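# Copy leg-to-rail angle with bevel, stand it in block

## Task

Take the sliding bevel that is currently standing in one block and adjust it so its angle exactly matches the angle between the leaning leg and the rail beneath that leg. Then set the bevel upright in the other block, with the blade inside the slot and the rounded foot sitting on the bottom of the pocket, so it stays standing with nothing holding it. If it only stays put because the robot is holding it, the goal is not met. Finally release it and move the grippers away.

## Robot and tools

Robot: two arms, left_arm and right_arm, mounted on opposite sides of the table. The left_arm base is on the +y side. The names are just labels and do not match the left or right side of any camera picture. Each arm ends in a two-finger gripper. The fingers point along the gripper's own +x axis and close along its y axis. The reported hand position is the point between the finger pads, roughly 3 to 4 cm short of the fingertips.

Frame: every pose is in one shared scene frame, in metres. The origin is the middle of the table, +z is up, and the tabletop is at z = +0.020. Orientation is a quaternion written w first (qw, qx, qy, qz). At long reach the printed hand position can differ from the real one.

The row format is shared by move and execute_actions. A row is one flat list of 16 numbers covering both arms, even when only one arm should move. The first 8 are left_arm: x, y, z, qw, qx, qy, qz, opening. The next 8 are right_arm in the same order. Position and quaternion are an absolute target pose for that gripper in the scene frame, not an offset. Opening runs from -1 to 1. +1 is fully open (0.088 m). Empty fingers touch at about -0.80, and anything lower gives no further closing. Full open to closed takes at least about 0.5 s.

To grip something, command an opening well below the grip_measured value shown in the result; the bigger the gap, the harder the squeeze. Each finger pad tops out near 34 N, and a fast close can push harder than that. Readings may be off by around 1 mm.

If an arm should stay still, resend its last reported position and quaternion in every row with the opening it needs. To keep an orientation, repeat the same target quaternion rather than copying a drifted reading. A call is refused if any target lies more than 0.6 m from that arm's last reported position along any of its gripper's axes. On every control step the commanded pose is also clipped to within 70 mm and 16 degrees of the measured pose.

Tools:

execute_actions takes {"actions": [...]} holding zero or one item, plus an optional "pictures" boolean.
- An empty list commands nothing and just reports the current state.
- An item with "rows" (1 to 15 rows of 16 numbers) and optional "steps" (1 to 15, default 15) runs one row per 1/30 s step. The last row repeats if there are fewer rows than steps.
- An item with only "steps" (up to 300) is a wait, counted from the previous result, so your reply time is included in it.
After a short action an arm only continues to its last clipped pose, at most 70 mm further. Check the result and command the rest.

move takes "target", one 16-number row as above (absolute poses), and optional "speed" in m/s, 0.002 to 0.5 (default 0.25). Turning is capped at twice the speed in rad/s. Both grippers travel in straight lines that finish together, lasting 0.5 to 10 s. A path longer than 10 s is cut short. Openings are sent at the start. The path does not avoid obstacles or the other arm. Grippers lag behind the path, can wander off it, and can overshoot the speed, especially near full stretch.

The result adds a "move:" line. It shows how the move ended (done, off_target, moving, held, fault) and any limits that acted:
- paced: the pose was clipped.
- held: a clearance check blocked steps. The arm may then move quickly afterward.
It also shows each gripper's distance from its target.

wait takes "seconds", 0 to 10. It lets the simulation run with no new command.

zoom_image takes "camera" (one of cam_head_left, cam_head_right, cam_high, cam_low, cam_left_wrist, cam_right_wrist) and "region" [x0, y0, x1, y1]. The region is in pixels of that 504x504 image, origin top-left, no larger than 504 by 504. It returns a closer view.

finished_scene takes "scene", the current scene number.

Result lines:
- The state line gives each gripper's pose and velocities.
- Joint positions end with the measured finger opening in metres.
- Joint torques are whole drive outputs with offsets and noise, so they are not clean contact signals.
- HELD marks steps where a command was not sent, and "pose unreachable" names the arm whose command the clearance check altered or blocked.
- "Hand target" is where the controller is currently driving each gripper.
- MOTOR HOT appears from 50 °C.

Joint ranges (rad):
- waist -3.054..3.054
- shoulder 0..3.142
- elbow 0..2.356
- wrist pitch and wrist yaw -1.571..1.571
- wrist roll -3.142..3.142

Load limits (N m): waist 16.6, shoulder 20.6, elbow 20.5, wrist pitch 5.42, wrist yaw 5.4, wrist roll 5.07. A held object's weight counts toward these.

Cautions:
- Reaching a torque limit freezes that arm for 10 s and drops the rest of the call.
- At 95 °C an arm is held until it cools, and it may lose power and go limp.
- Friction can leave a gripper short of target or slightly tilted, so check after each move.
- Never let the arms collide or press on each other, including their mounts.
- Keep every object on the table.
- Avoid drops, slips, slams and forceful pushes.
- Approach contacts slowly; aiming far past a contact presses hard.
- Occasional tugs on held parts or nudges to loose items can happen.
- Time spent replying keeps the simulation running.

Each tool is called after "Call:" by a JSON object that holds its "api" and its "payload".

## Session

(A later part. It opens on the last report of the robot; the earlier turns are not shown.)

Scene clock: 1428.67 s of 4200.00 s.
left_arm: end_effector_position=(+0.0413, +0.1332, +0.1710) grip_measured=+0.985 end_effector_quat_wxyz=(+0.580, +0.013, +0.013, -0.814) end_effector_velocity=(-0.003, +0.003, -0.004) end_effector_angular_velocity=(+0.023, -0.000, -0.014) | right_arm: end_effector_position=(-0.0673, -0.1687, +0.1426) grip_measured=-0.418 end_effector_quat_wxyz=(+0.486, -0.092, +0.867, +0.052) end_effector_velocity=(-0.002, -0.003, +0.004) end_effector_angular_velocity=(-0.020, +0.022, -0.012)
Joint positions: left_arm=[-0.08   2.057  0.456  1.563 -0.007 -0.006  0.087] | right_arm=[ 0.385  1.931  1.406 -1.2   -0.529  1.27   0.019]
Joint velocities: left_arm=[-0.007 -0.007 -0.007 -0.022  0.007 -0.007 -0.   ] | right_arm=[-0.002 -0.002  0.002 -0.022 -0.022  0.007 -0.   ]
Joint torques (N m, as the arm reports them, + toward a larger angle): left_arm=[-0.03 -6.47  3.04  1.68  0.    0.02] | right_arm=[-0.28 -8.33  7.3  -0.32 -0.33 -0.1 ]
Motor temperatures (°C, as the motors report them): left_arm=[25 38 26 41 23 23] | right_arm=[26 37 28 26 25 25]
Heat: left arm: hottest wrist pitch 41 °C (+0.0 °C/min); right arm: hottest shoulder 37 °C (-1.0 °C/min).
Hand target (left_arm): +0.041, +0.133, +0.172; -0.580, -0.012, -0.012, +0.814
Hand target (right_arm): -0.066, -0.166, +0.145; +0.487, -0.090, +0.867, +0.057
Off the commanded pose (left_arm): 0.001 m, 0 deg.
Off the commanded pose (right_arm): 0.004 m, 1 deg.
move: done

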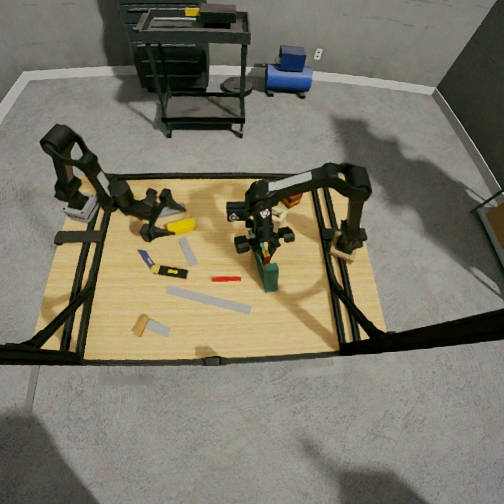

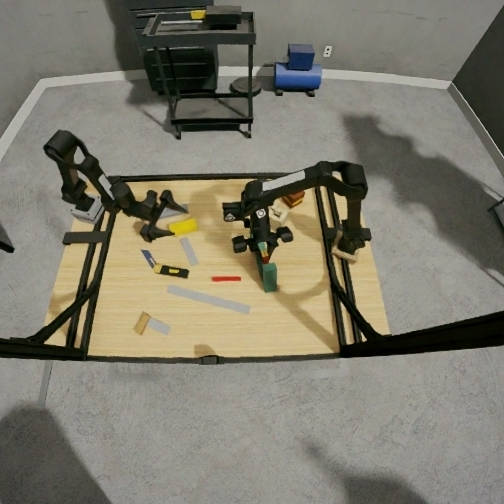

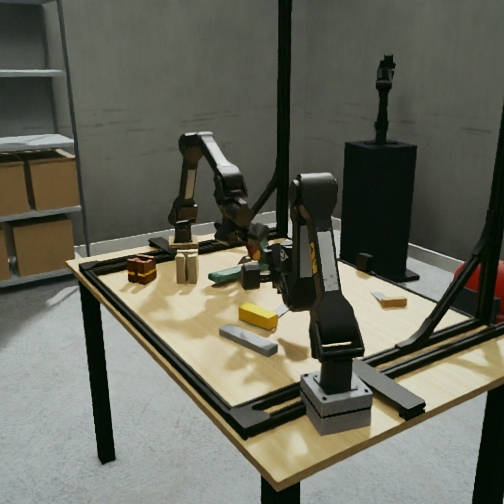

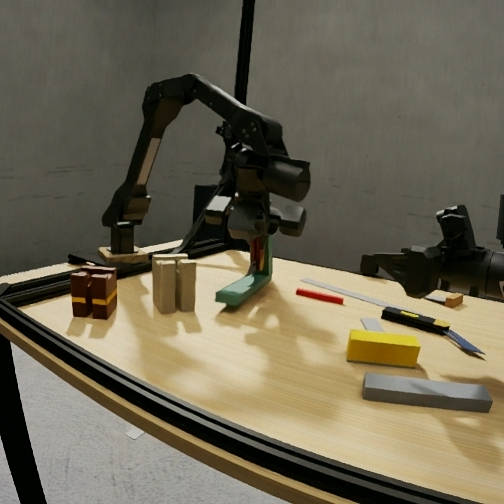

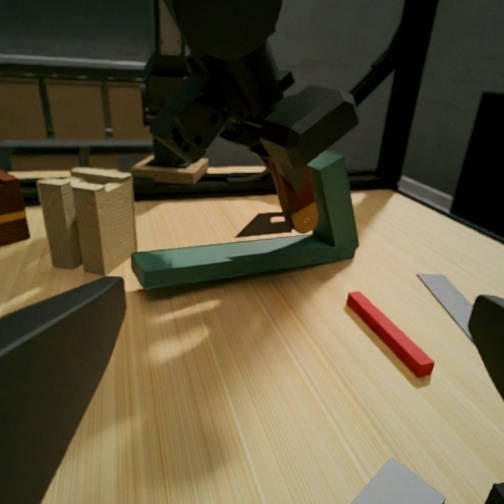

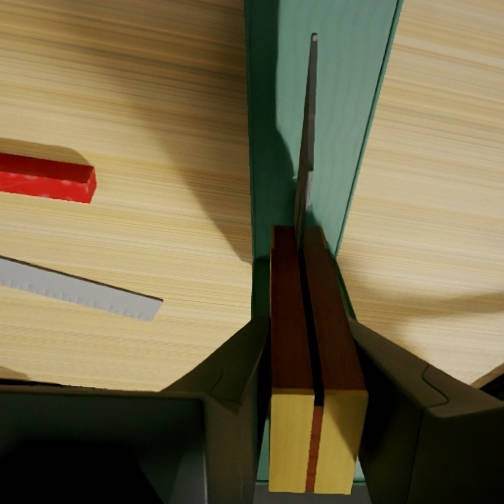

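Call:
{"api": "execute_actions", "payload": {"actions": []}}

Scene clock: 1460.60 s of 4200.00 s.
left_arm: end_effector_position=(+0.0414, +0.1330, +0.1711) grip_measured=+0.985 end_effector_quat_wxyz=(+0.580, +0.013, +0.013, -0.814) end_effector_velocity=(+0.000, +0.001, -0.001) end_effector_angular_velocity=(+0.004, -0.010, +0.014) | right_arm: end_effector_position=(-0.0669, -0.1680, +0.1429) grip_measured=-0.418 end_effector_quat_wxyz=(+0.486, -0.092, +0.867, +0.053) end_effector_velocity=(+0.002, -0.001, +0.001) end_effector_angular_velocity=(+0.001, -0.006, +0.005)
Joint positions: left_arm=[-0.08   2.057  0.457  1.563 -0.007 -0.006  0.087] | right_arm=[ 0.384  1.932  1.41  -1.201 -0.528  1.268  0.019]
Joint velocities: left_arm=[-0.007 -0.002 -0.002 -0.007 -0.022  0.007  0.   ] | right_arm=[-0.002 -0.002  0.002 -0.007  0.007 -0.007 -0.   ]
Joint torques (N m, as the arm reports them, + toward a larger angle): left_arm=[-0.02 -6.47  3.01  1.67  0.01  0.02] | right_arm=[-0.2  -8.53  6.79 -0.27 -0.34 -0.07]
Motor temperatures (°C, as the motors report them): left_arm=[25 38 26 41 23 23] | right_arm=[25 39 31 24 25 25]
Heat: left arm: hottest wrist pitch 41 °C (+0.0 °C/min); right arm: hottest shoulder 39 °C (+2.0 °C/min).
Hand target (left_arm): +0.041, +0.133, +0.172; -0.580, -0.012, -0.012, +0.814
Hand target (right_arm): -0.066, -0.166, +0.145; +0.487, -0.090, +0.867, +0.057
Off the commanded pose (left_arm): 0.001 m, 0 deg.
Off the commanded pose (right_arm): 0.003 m, 1 deg.
Steps of this call (steps 1 to 958: nothing new was sent). Readings (end_effector_position):
1: left_arm (+0.0413, +0.1332, +0.1710) | right_arm (-0.0673, -0.1687, +0.1426)
2: left_arm (+0.0413, +0.1332, +0.1710) | right_arm (-0.0673, -0.1687, +0.1427)
4: left_arm (+0.0413, +0.1332, +0.1710) | right_arm (-0.0673, -0.1687, +0.1427)
8: left_arm (+0.0415, +0.1331, +0.1710) | right_arm (-0.0673, -0.1688, +0.1427)
958: the state above

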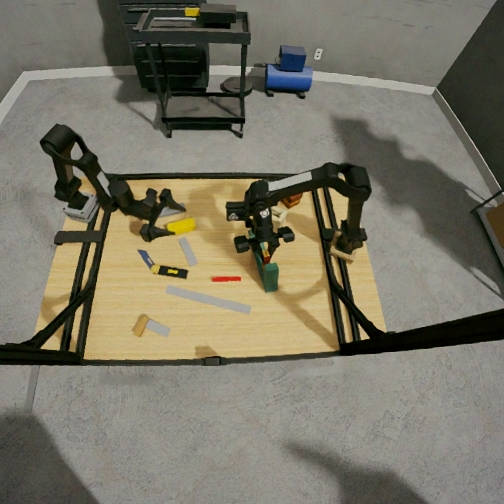

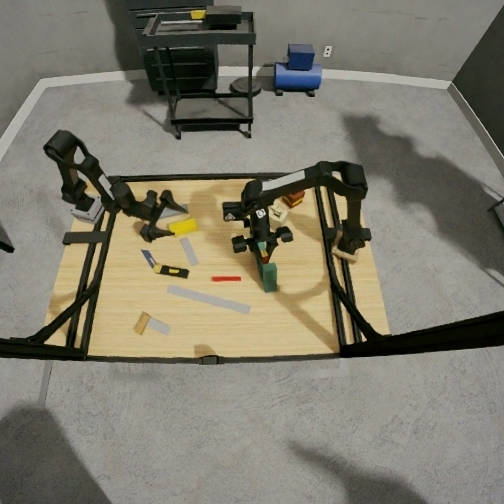

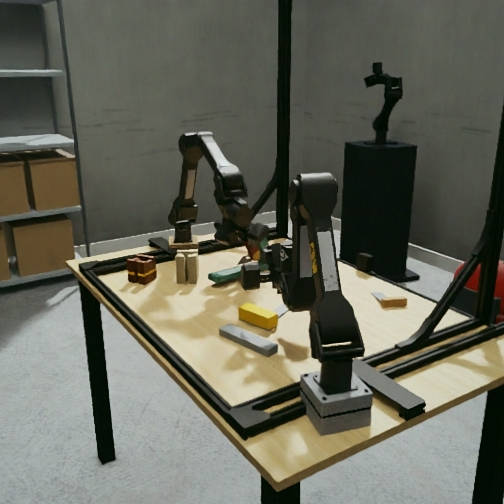

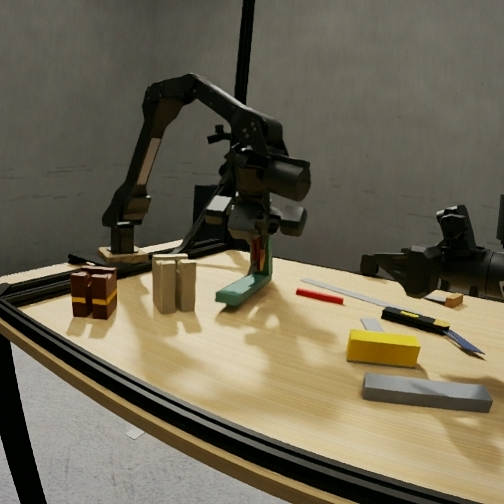

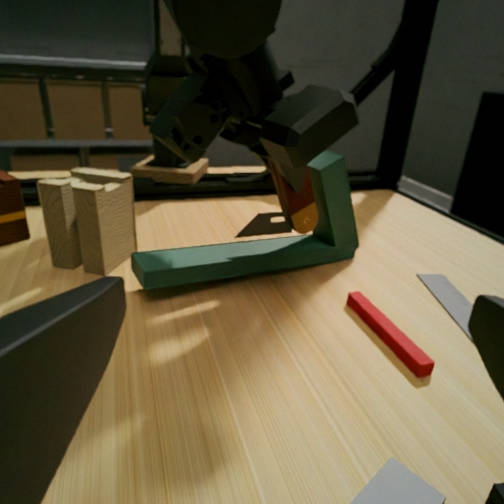

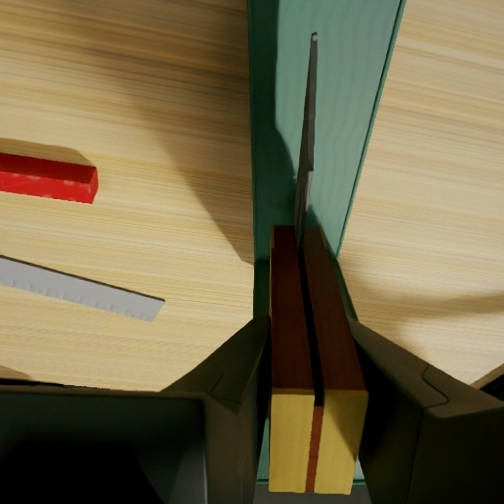

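Call:
{"api": "move", "payload": {"target": [0.0413,0.1329,0.1721,0.580,0.012,0.012,-0.814,1,-0.025,-0.157,0.235,0.487,-0.090,0.867,0.057,-0.62], "speed": 0.06}}

Scene clock: 1475.20 s of 4200.00 s.
left_arm: end_effector_position=(+0.0414, +0.1330, +0.1712) grip_measured=+0.985 end_effector_quat_wxyz=(+0.580, +0.013, +0.013, -0.814) end_effector_velocity=(-0.001, +0.002, -0.003) end_effector_angular_velocity=(+0.014, +0.003, -0.009) | right_arm: end_effector_position=(-0.0263, -0.1575, +0.2266) grip_measured=-0.418 end_effector_quat_wxyz=(+0.490, -0.075, +0.866, +0.061) end_effector_velocity=(+0.001, -0.001, +0.002) end_effector_angular_velocity=(+0.002, +0.008, -0.002)
Joint positions: left_arm=[-0.08   2.057  0.457  1.564 -0.007 -0.006  0.087] | right_arm=[ 0.271  1.936  1.751 -1.56  -0.512  1.165  0.019]
Joint velocities: left_arm=[-0.002 -0.002 -0.007 -0.007  0.007 -0.007  0.   ] | right_arm=[-0.007 -0.002  0.002 -0.007 -0.007 -0.007 -0.   ]
Joint torques (N m, as the arm reports them, + toward a larger angle): left_arm=[-0.07 -6.48  2.98  1.69  0.01  0.02] | right_arm=[ -0.26 -10.59   7.48  -0.35  -0.33   0.04]
Motor temperatures (°C, as the motors report them): left_arm=[25 38 26 41 23 23] | right_arm=[25 40 31 24 25 25]
Heat: left arm: hottest wrist pitch 41 °C (+0.0 °C/min); right arm: hottest shoulder 40 °C (+3.0 °C/min).
Hand target (left_arm): +0.041, +0.133, +0.172; -0.580, -0.012, -0.012, +0.814
Hand target (right_arm): -0.025, -0.157, +0.235; +0.493, -0.067, +0.864, +0.070
Off the commanded pose (left_arm): 0.001 m, 0 deg.
Off the commanded pose (right_arm): 0.009 m, 2 deg.
joint sent to its limit (right arm) — the command would take joint 4 (wrist pitch) past its lower limit, so that joint was sent only as far as its limit.
move: off_target (right_arm)

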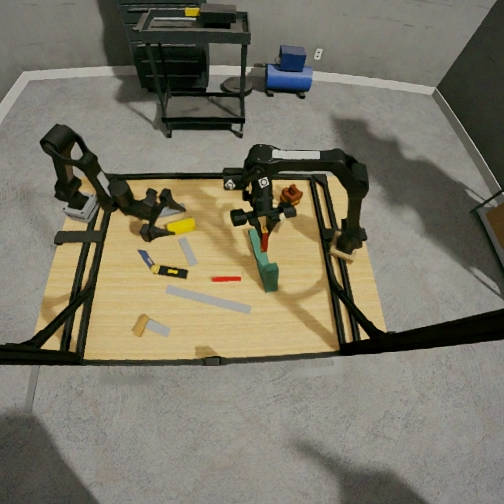

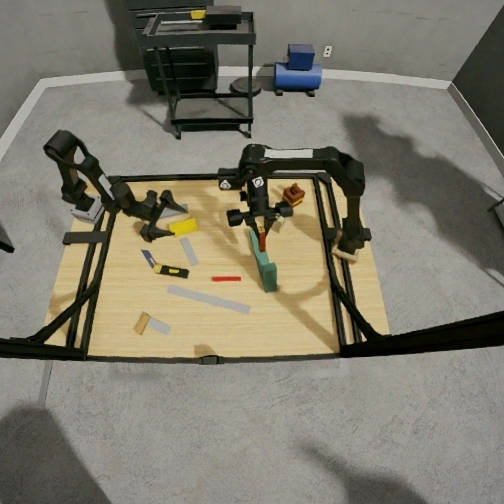

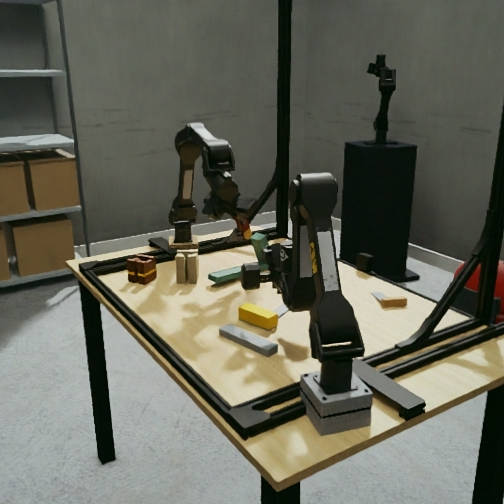

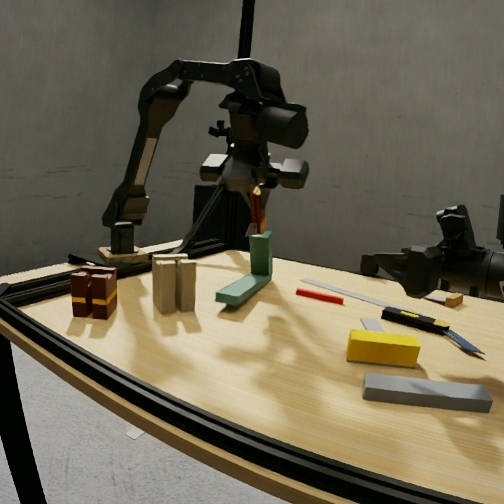

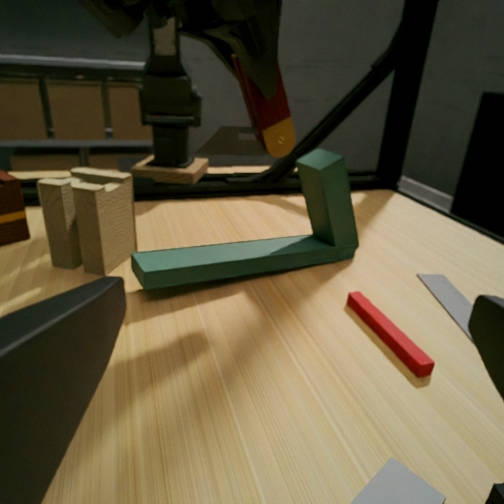

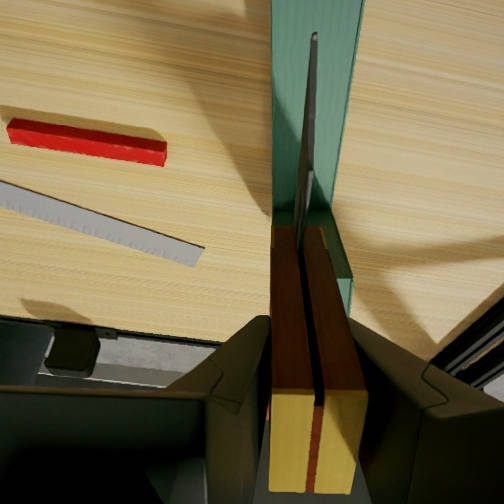

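Call:
{"api": "move", "payload": {"target": [0.0413,0.1329,0.1721,0.580,0.012,0.012,-0.814,1,0.02,-0.19,0.225,0.598,-0.0904,0.7935,0.0681,-0.62], "speed": 0.06}}

Call:
{"api": "move", "payload": {"target": [0.0413,0.1329,0.1721,0.580,0.012,0.012,-0.814,1,0.16,-0.29,0.225,0.5813,-0.2067,0.7714,0.1558,-0.62], "speed": 0.08}}

Scene clock: 1491.47 s of 4200.00 s.
left_arm: end_effector_position=(+0.0415, +0.1331, +0.1711) grip_measured=+0.985 end_effector_quat_wxyz=(+0.580, +0.013, +0.013, -0.814) end_effector_velocity=(-0.002, +0.001, -0.003) end_effector_angular_velocity=(+0.014, +0.003, +0.000) | right_arm: end_effector_position=(+0.0193, -0.1872, +0.2223) grip_measured=-0.418 end_effector_quat_wxyz=(+0.596, -0.094, +0.795, +0.063) end_effector_velocity=(+0.002, -0.001, +0.001) end_effector_angular_velocity=(+0.016, -0.008, +0.020)
Joint positions: left_arm=[-0.08   2.057  0.456  1.564 -0.007 -0.006  0.087] | right_arm=[ 0.225  1.818  1.642 -1.527 -0.255  1.124  0.019]
Joint velocities: left_arm=[-0.007  0.002 -0.002 -0.007 -0.007 -0.007  0.   ] | right_arm=[-0.002 -0.012 -0.007  0.007  0.007 -0.022 -0.   ]
Joint torques (N m, as the arm reports them, + toward a larger angle): left_arm=[-0.07 -6.47  2.98  1.66  0.01  0.02] | right_arm=[-0.29 -9.92  4.91  0.02 -0.09 -0.1 ]
Motor temperatures (°C, as the motors report them): left_arm=[25 38 26 41 23 23] | right_arm=[25 42 32 24 25 25]
Heat: left arm: hottest wrist pitch 41 °C (+0.0 °C/min); right arm: hottest shoulder 42 °C (+4.0 °C/min).
Hand target (left_arm): +0.041, +0.133, +0.172; -0.580, -0.012, -0.012, +0.814
Hand target (right_arm): +0.020, -0.190, +0.225; +0.598, -0.090, +0.793, +0.068
Off the commanded pose (left_arm): 0.001 m, 0 deg.
Off the commanded pose (right_arm): 0.004 m, 1 deg.
move: done

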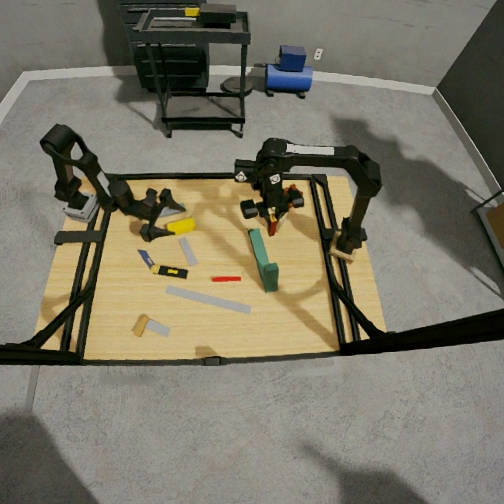

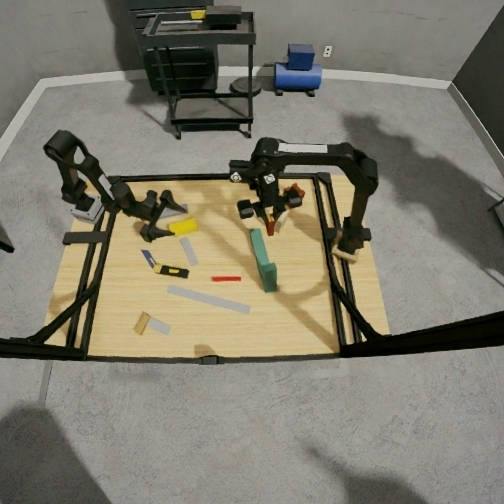

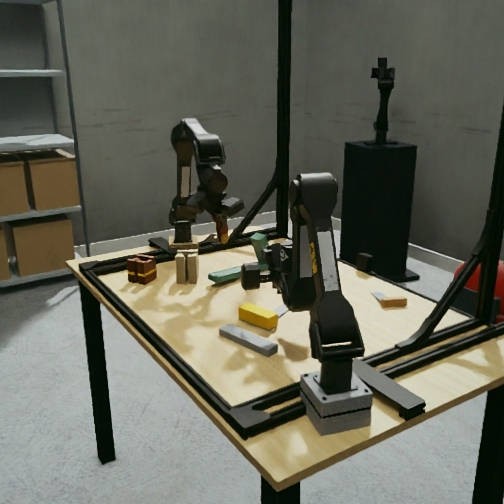

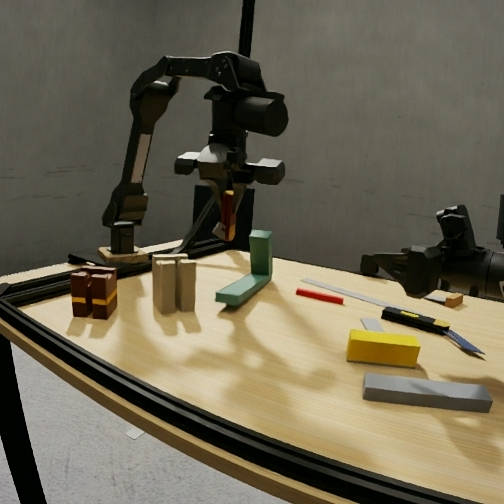

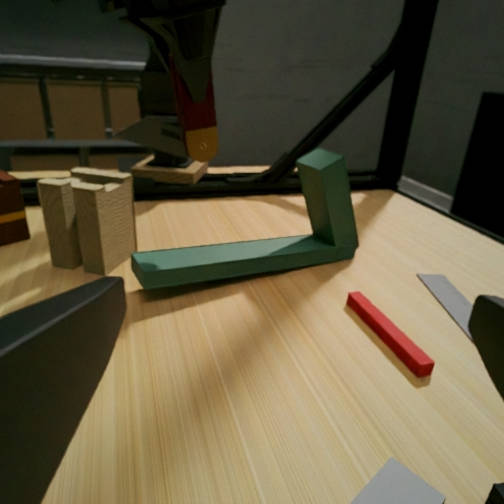

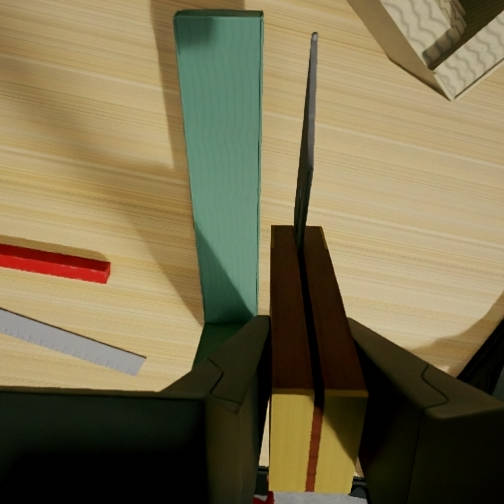

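Scene clock: 1494.00 s of 4200.00 s.
left_arm: end_effector_position=(+0.0415, +0.1331, +0.1711) grip_measured=+0.985 end_effector_quat_wxyz=(+0.580, +0.013, +0.013, -0.814) end_effector_velocity=(+0.000, +0.001, -0.004) end_effector_angular_velocity=(+0.023, -0.001, +0.005) | right_arm: end_effector_position=(+0.1620, -0.2873, +0.2217) grip_measured=-0.418 end_effector_quat_wxyz=(+0.610, -0.189, +0.750, +0.171) end_effector_velocity=(+0.002, -0.002, -0.000) end_effector_angular_velocity=(+0.007, -0.008, +0.030)
Joint positions: left_arm=[-0.08   2.057  0.456  1.564 -0.007 -0.006  0.087] | right_arm=[-0.296  1.706  1.515 -1.56  -0.088  0.319  0.019]
Joint velocities: left_arm=[-0.002 -0.002 -0.002 -0.022 -0.007 -0.007  0.   ] | right_arm=[-0.007 -0.007 -0.007  0.007  0.007 -0.037 -0.   ]
Joint torques (N m, as the arm reports them, + toward a larger angle): left_arm=[-0.04 -6.47  3.03  1.66  0.    0.02] | right_arm=[-0.28 -8.78  5.22 -0.34  0.06 -0.13]
Motor temperatures (°C, as the motors report them): left_arm=[25 38 26 41 23 23] | right_arm=[25 42 31 24 25 25]
Heat: left arm: hottest wrist pitch 41 °C (+0.0 °C/min); right arm: hottest shoulder 42 °C (+4.0 °C/min).
Hand target (left_arm): +0.041, +0.133, +0.172; -0.580, -0.012, -0.012, +0.814
Hand target (right_arm): +0.162, -0.290, +0.225; +0.613, -0.188, +0.748, +0.173
Off the commanded pose (left_arm): 0.001 m, 0 deg.
Off the commanded pose (right_arm): 0.005 m, 5 deg.
joint sent to its limit (right arm) — the command would take joint 4 (wrist pitch) past its lower limit, so that joint was sent only as far as its limit.
move: off_target (right_arm)

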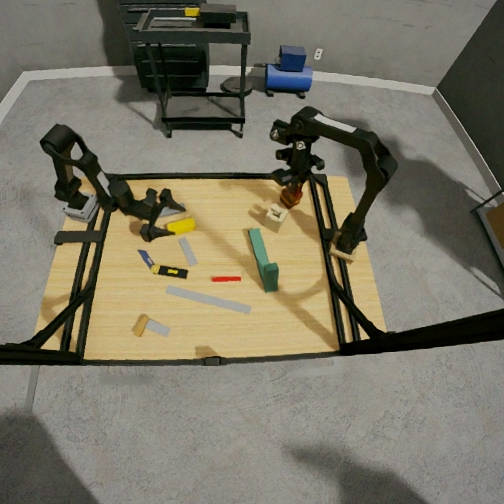

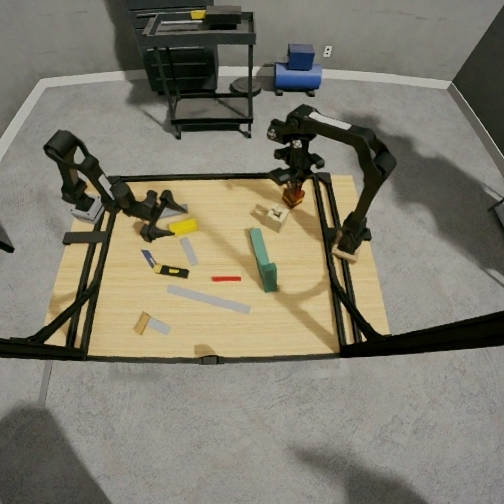

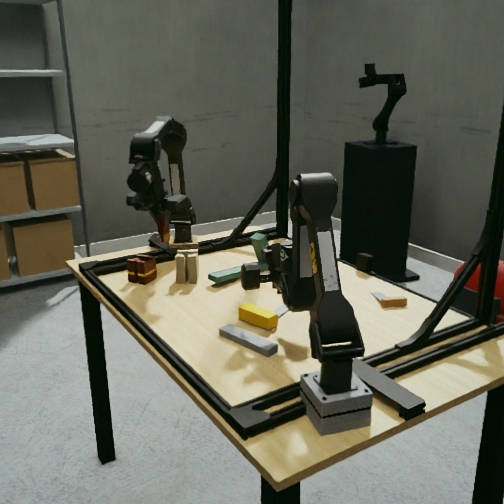

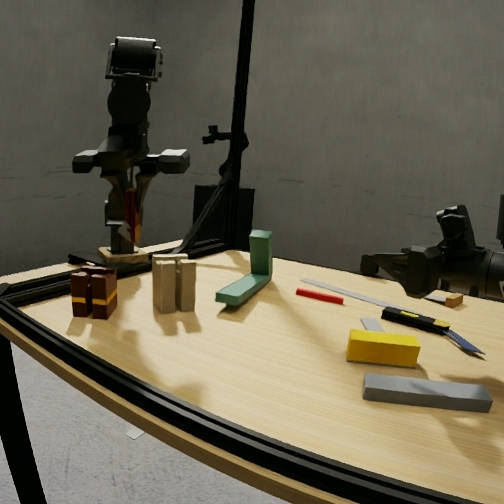

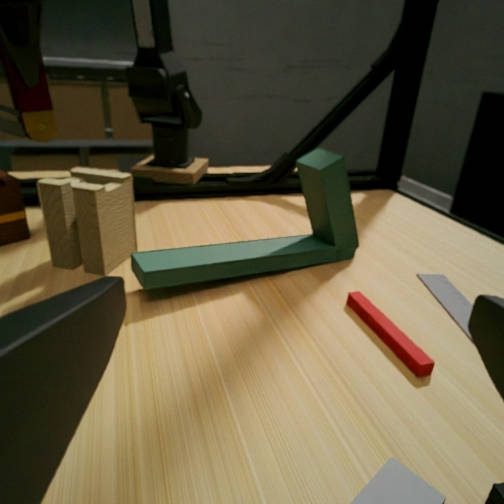

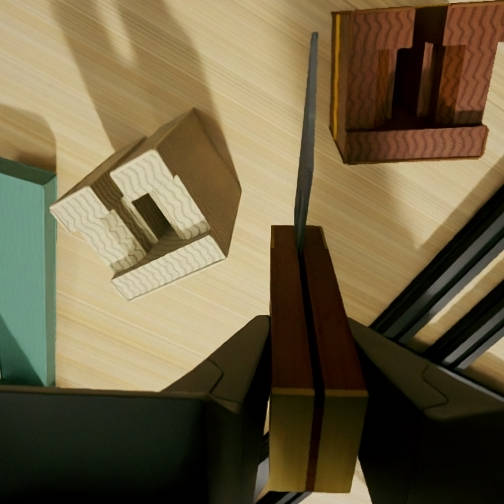

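Call:
{"api": "move", "payload": {"target": [0.0413,0.1329,0.1721,0.580,0.012,0.012,-0.814,1,0.25,-0.335,0.205,0.5813,-0.2067,0.7714,0.1558,-0.62], "speed": 0.05}}

Scene clock: 1517.97 s of 4200.00 s.
left_arm: end_effector_position=(+0.0414, +0.1330, +0.1711) grip_measured=+0.985 end_effector_quat_wxyz=(+0.580, +0.013, +0.013, -0.814) end_effector_velocity=(+0.002, -0.000, +0.002) end_effector_angular_velocity=(-0.005, +0.009, +0.010) | right_arm: end_effector_position=(+0.2472, -0.3356, +0.2047) grip_measured=-0.418 end_effector_quat_wxyz=(+0.604, -0.200, +0.754, +0.163) end_effector_velocity=(+0.005, +0.002, +0.000) end_effector_angular_velocity=(+0.012, -0.024, +0.025)
Joint positions: left_arm=[-0.08   2.057  0.457  1.563 -0.007 -0.006  0.087] | right_arm=[-0.58   1.861  1.632 -1.561 -0.011  0.037  0.019]
Joint velocities: left_arm=[ 0.002 -0.002 -0.002  0.007 -0.007 -0.007 -0.   ] | right_arm=[ 0.002 -0.002  0.002  0.022  0.007 -0.022 -0.   ]
Joint torques (N m, as the arm reports them, + toward a larger angle): left_arm=[-0.06 -6.47  3.04  1.66  0.    0.01] | right_arm=[-0.26 -6.69  7.47 -0.37  0.09 -0.12]
Motor temperatures (°C, as the motors report them): left_arm=[25 38 26 41 23 23] | right_arm=[25 41 31 24 24 25]
Heat: left arm: hottest wrist pitch 41 °C (+0.0 °C/min); right arm: hottest shoulder 41 °C (+2.0 °C/min).
Hand target (left_arm): +0.041, +0.133, +0.172; -0.580, -0.012, -0.012, +0.814
Hand target (right_arm): +0.250, -0.335, +0.204; +0.604, -0.202, +0.754, +0.162
Off the commanded pose (left_arm): 0.001 m, 0 deg.
Off the commanded pose (right_arm): 0.003 m, 3 deg.
joint sent to its limit (right arm) — the command would take joint 4 (wrist pitch) past its lower limit, so that joint was sent only as far as its limit.
move: off_target (right_arm)

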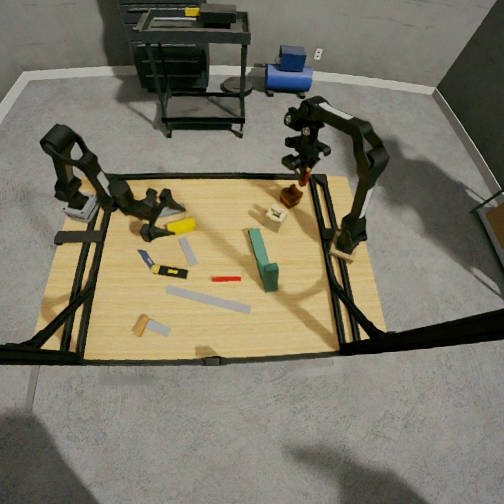

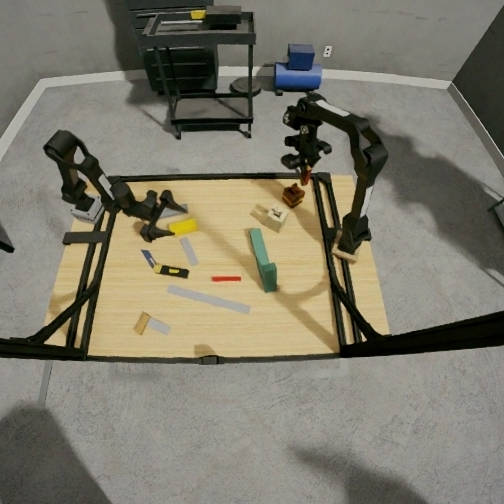

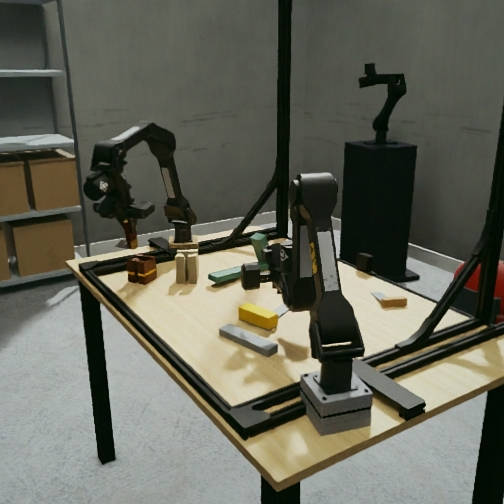

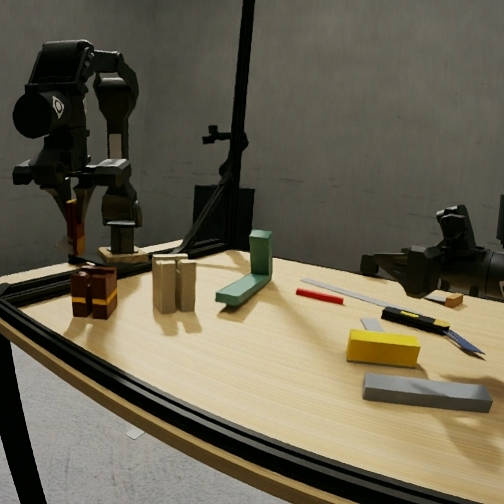

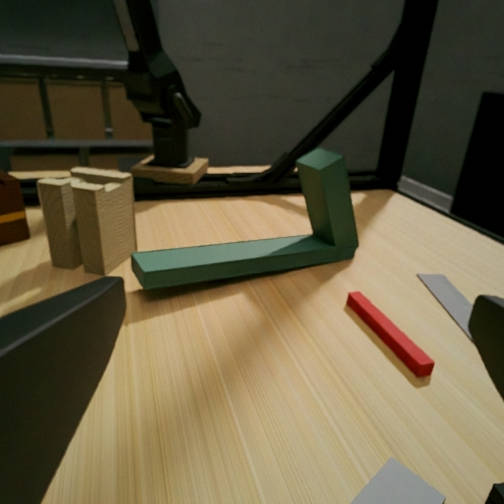

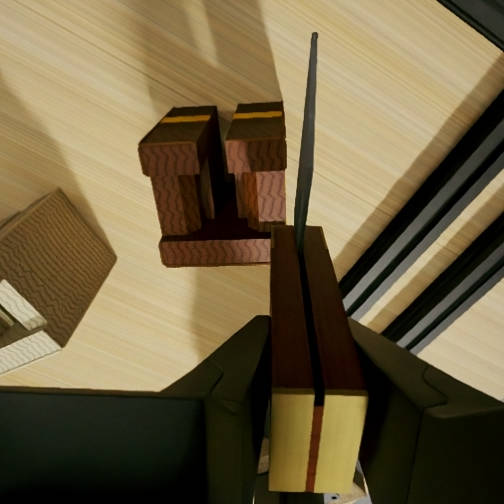

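Call:
{"api": "zoom_image", "payload": {"camera": "cam_right_wrist", "region": [120,80,340,300]}}

Region (120, 80, 340, 300) of cam_right_wrist's 504x504 image, scaled by 2.291, with more detail than that image has.

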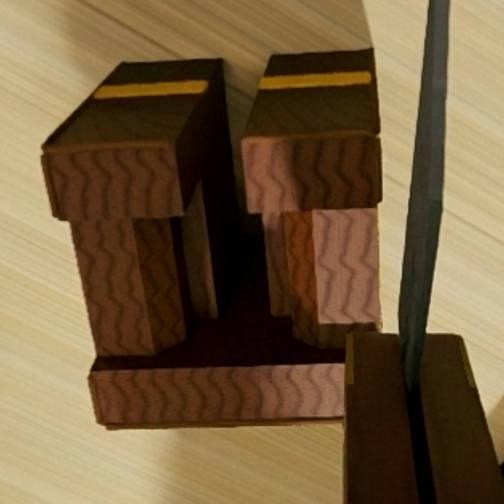

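Call:
{"api": "move", "payload": {"target": [0.0413,0.1329,0.1721,0.580,0.012,0.012,-0.814,1,0.243,-0.300,0.206,0.5777,-0.2235,0.7667,0.1684,-0.62], "speed": 0.03}}

Scene clock: 1579.47 s of 4200.00 s.
left_arm: end_effector_position=(+0.0413, +0.1331, +0.1713) grip_measured=+0.985 end_effector_quat_wxyz=(+0.580, +0.013, +0.013, -0.814) end_effector_velocity=(+0.000, +0.001, -0.001) end_effector_angular_velocity=(+0.009, +0.004, +0.015) | right_arm: end_effector_position=(+0.2413, -0.3029, +0.2062) grip_measured=-0.418 end_effector_quat_wxyz=(+0.608, -0.215, +0.743, +0.179) end_effector_velocity=(-0.000, -0.002, +0.002) end_effector_angular_velocity=(+0.005, +0.007, -0.002)
Joint positions: left_arm=[-0.08   2.056  0.457  1.563 -0.007 -0.006  0.087] | right_arm=[-0.487  1.899  1.693 -1.562 -0.022  0.084  0.019]
Joint velocities: left_arm=[-0.007 -0.002 -0.002 -0.007 -0.022 -0.007 -0.   ] | right_arm=[-0.007 -0.002  0.002 -0.007 -0.007 -0.007 -0.   ]
Joint torques (N m, as the arm reports them, + toward a larger angle): left_arm=[-0.03 -6.48  2.98  1.69  0.01  0.01] | right_arm=[ 0.3  -7.01  7.47 -0.28 -0.15  0.09]
Motor temperatures (°C, as the motors report them): left_arm=[25 38 26 42 23 23] | right_arm=[25 39 32 24 24 25]
Heat: left arm: hottest wrist pitch 42 °C (+1.0 °C/min); right arm: hottest shoulder 39 °C (-2.0 °C/min).
Hand target (left_arm): +0.041, +0.133, +0.172; -0.580, -0.012, -0.012, +0.814
Hand target (right_arm): +0.243, -0.300, +0.205; +0.607, -0.214, +0.744, +0.179
Off the commanded pose (left_arm): 0.001 m, 0 deg.
Off the commanded pose (right_arm): 0.003 m, 5 deg.
joint sent to its limit (right arm) — the command would take joint 4 (wrist pitch) past its lower limit, so that joint was sent only as far as its limit.
move: off_target (right_arm)

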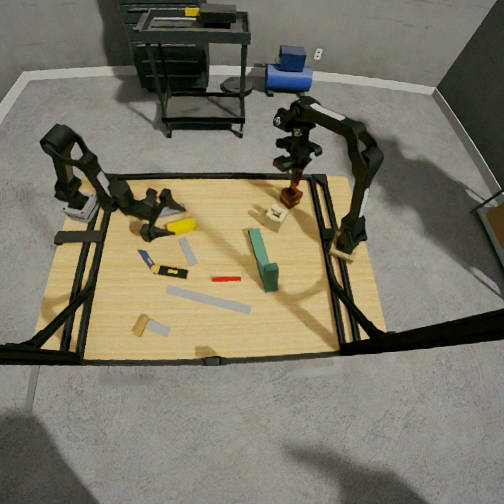

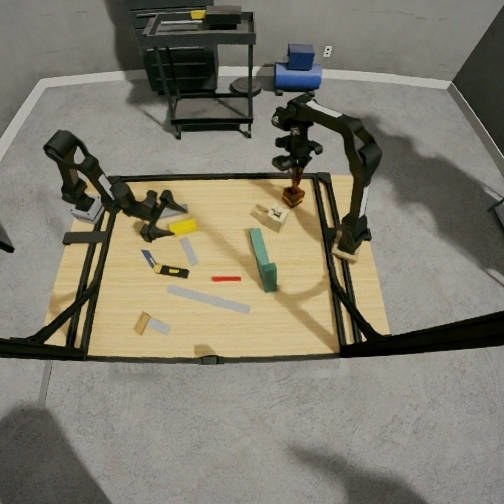

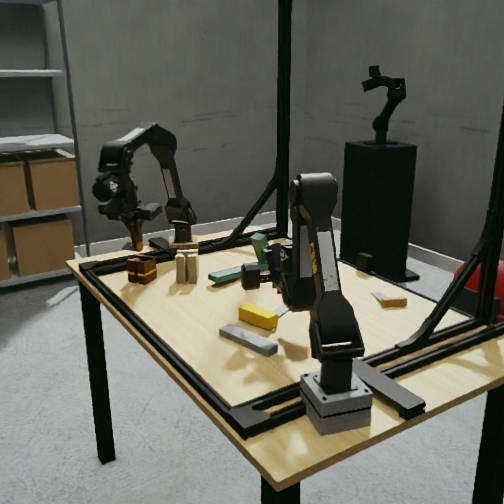

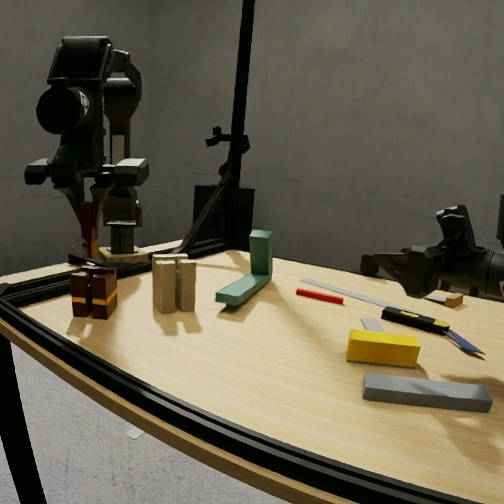

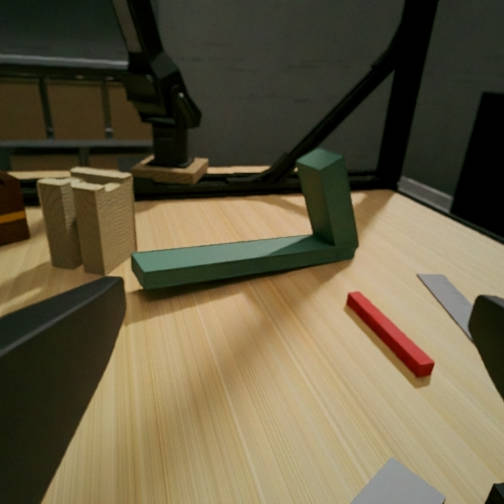

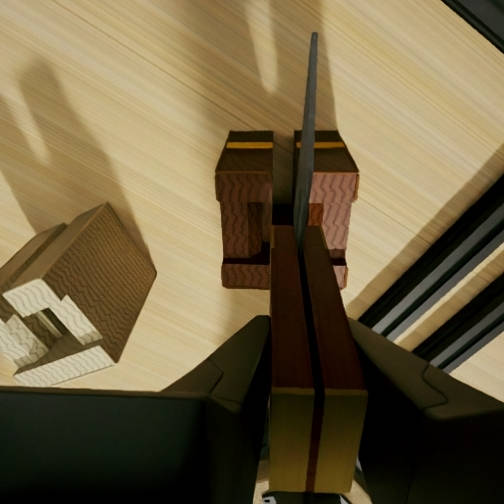

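Call:
{"api": "zoom_image", "payload": {"camera": "cam_right_wrist", "region": [200,110,380,310]}}

Call:
{"api": "zoom_image", "payload": {"camera": "cam_low", "region": [30,170,170,330]}}

Region (200, 110, 380, 310) of cam_right_wrist's 504x504 image, scaled by 2.520, with more detail than that image has; it fills the left 454 columns of this view, and the rest is white.

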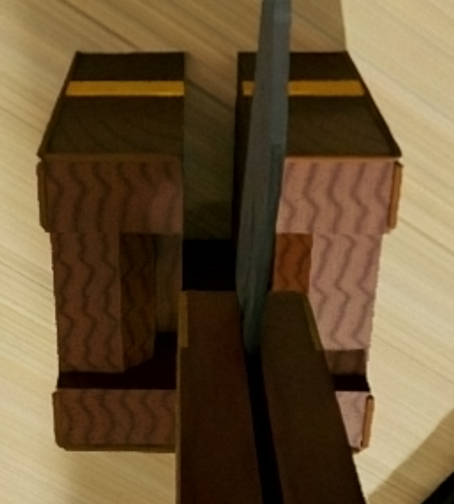

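Region (30, 170, 170, 330) of cam_low's 504x504 image, scaled by 3.150, with more detail than that image has; it fills the left 441 columns of this view, and the rest is white.

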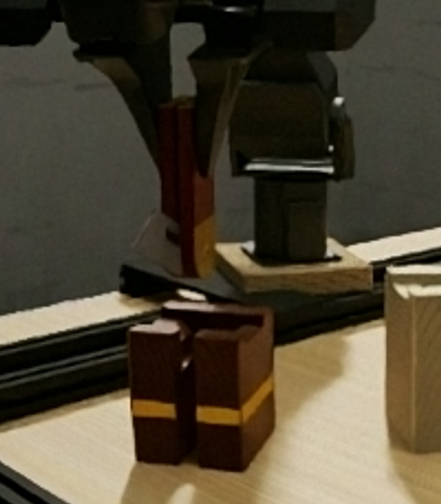

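Call:
{"api": "move", "payload": {"target": [0.0413,0.1329,0.1721,0.580,0.012,0.012,-0.814,1,0.2365,-0.2995,0.197,0.5777,-0.2235,0.7667,0.1684,-0.62], "speed": 0.015}}

Scene clock: 1642.30 s of 4200.00 s.
left_arm: end_effector_position=(+0.0413, +0.1331, +0.1713) grip_measured=+0.985 end_effector_quat_wxyz=(+0.580, +0.013, +0.013, -0.814) end_effector_velocity=(+0.000, +0.001, -0.001) end_effector_angular_velocity=(+0.004, -0.010, +0.005) | right_arm: end_effector_position=(+0.2384, -0.3000, +0.2014) grip_measured=-0.418 end_effector_quat_wxyz=(+0.601, -0.217, +0.749, +0.177) end_effector_velocity=(-0.002, -0.001, +0.001) end_effector_angular_velocity=(+0.002, +0.011, +0.003)
Joint positions: left_arm=[-0.08   2.056  0.456  1.564 -0.007 -0.006  0.087] | right_arm=[-0.475  1.913  1.688 -1.562 -0.024  0.094  0.019]
Joint velocities: left_arm=[-0.002 -0.002 -0.002 -0.007 -0.007  0.007 -0.   ] | right_arm=[-0.002 -0.002 -0.002 -0.007 -0.007 -0.007  0.   ]
Joint torques (N m, as the arm reports them, + toward a larger angle): left_arm=[-0.02 -6.43  3.01  1.67  0.    0.  ] | right_arm=[ 0.34 -7.08  4.8  -0.28 -0.15  0.1 ]
Motor temperatures (°C, as the motors report them): left_arm=[25 38 26 42 23 23] | right_arm=[25 39 33 24 24 25]
Heat: left arm: hottest wrist pitch 42 °C (+0.0 °C/min); right arm: hottest shoulder 39 °C (+0.0 °C/min).
Hand target (left_arm): +0.041, +0.133, +0.172; -0.580, -0.012, -0.012, +0.814
Hand target (right_arm): +0.236, -0.300, +0.196; +0.593, -0.219, +0.755, +0.174
Off the commanded pose (left_arm): 0.001 m, 0 deg.
Off the commanded pose (right_arm): 0.005 m, 4 deg.
joint sent to its limit (right arm) — the command would take joint 4 (wrist pitch) past its lower limit, so that joint was sent only as far as its limit.
move: off_target (right_arm)

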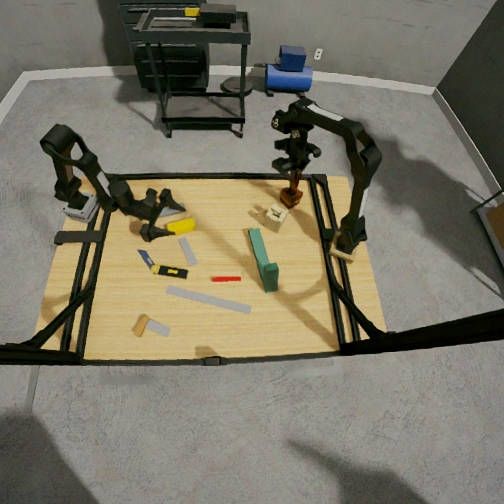

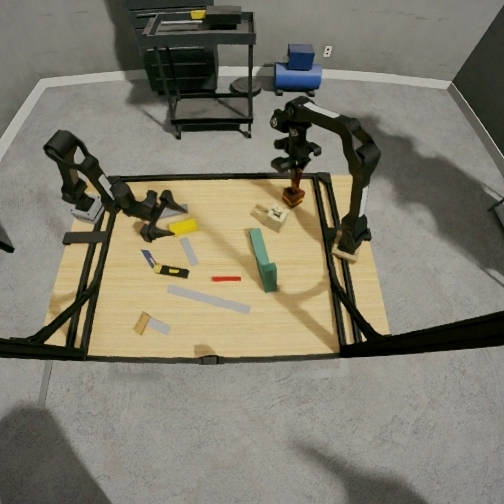

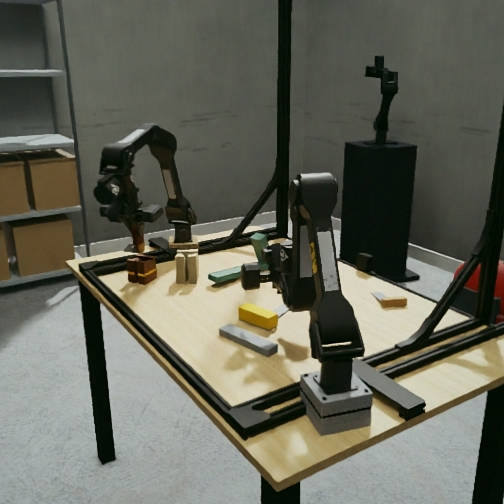

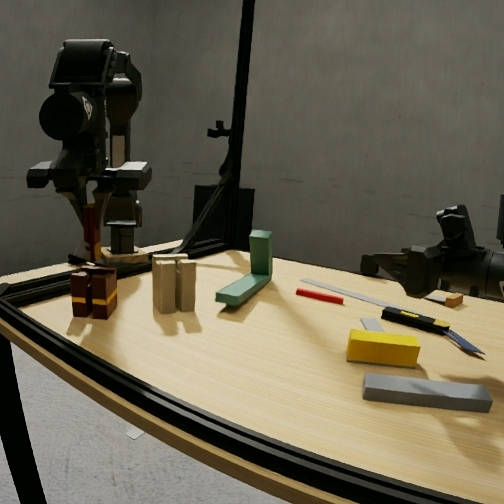

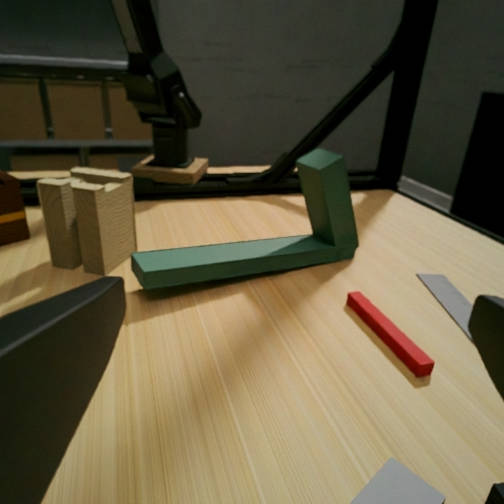

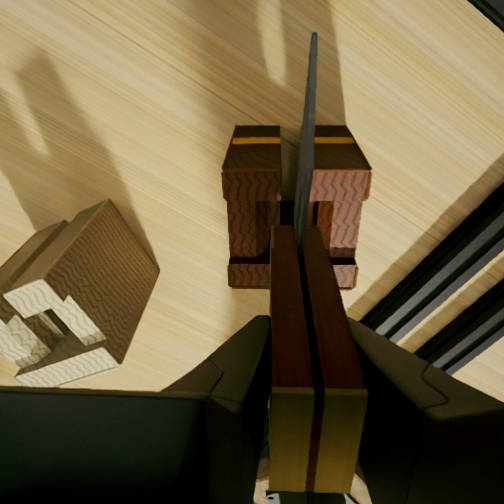

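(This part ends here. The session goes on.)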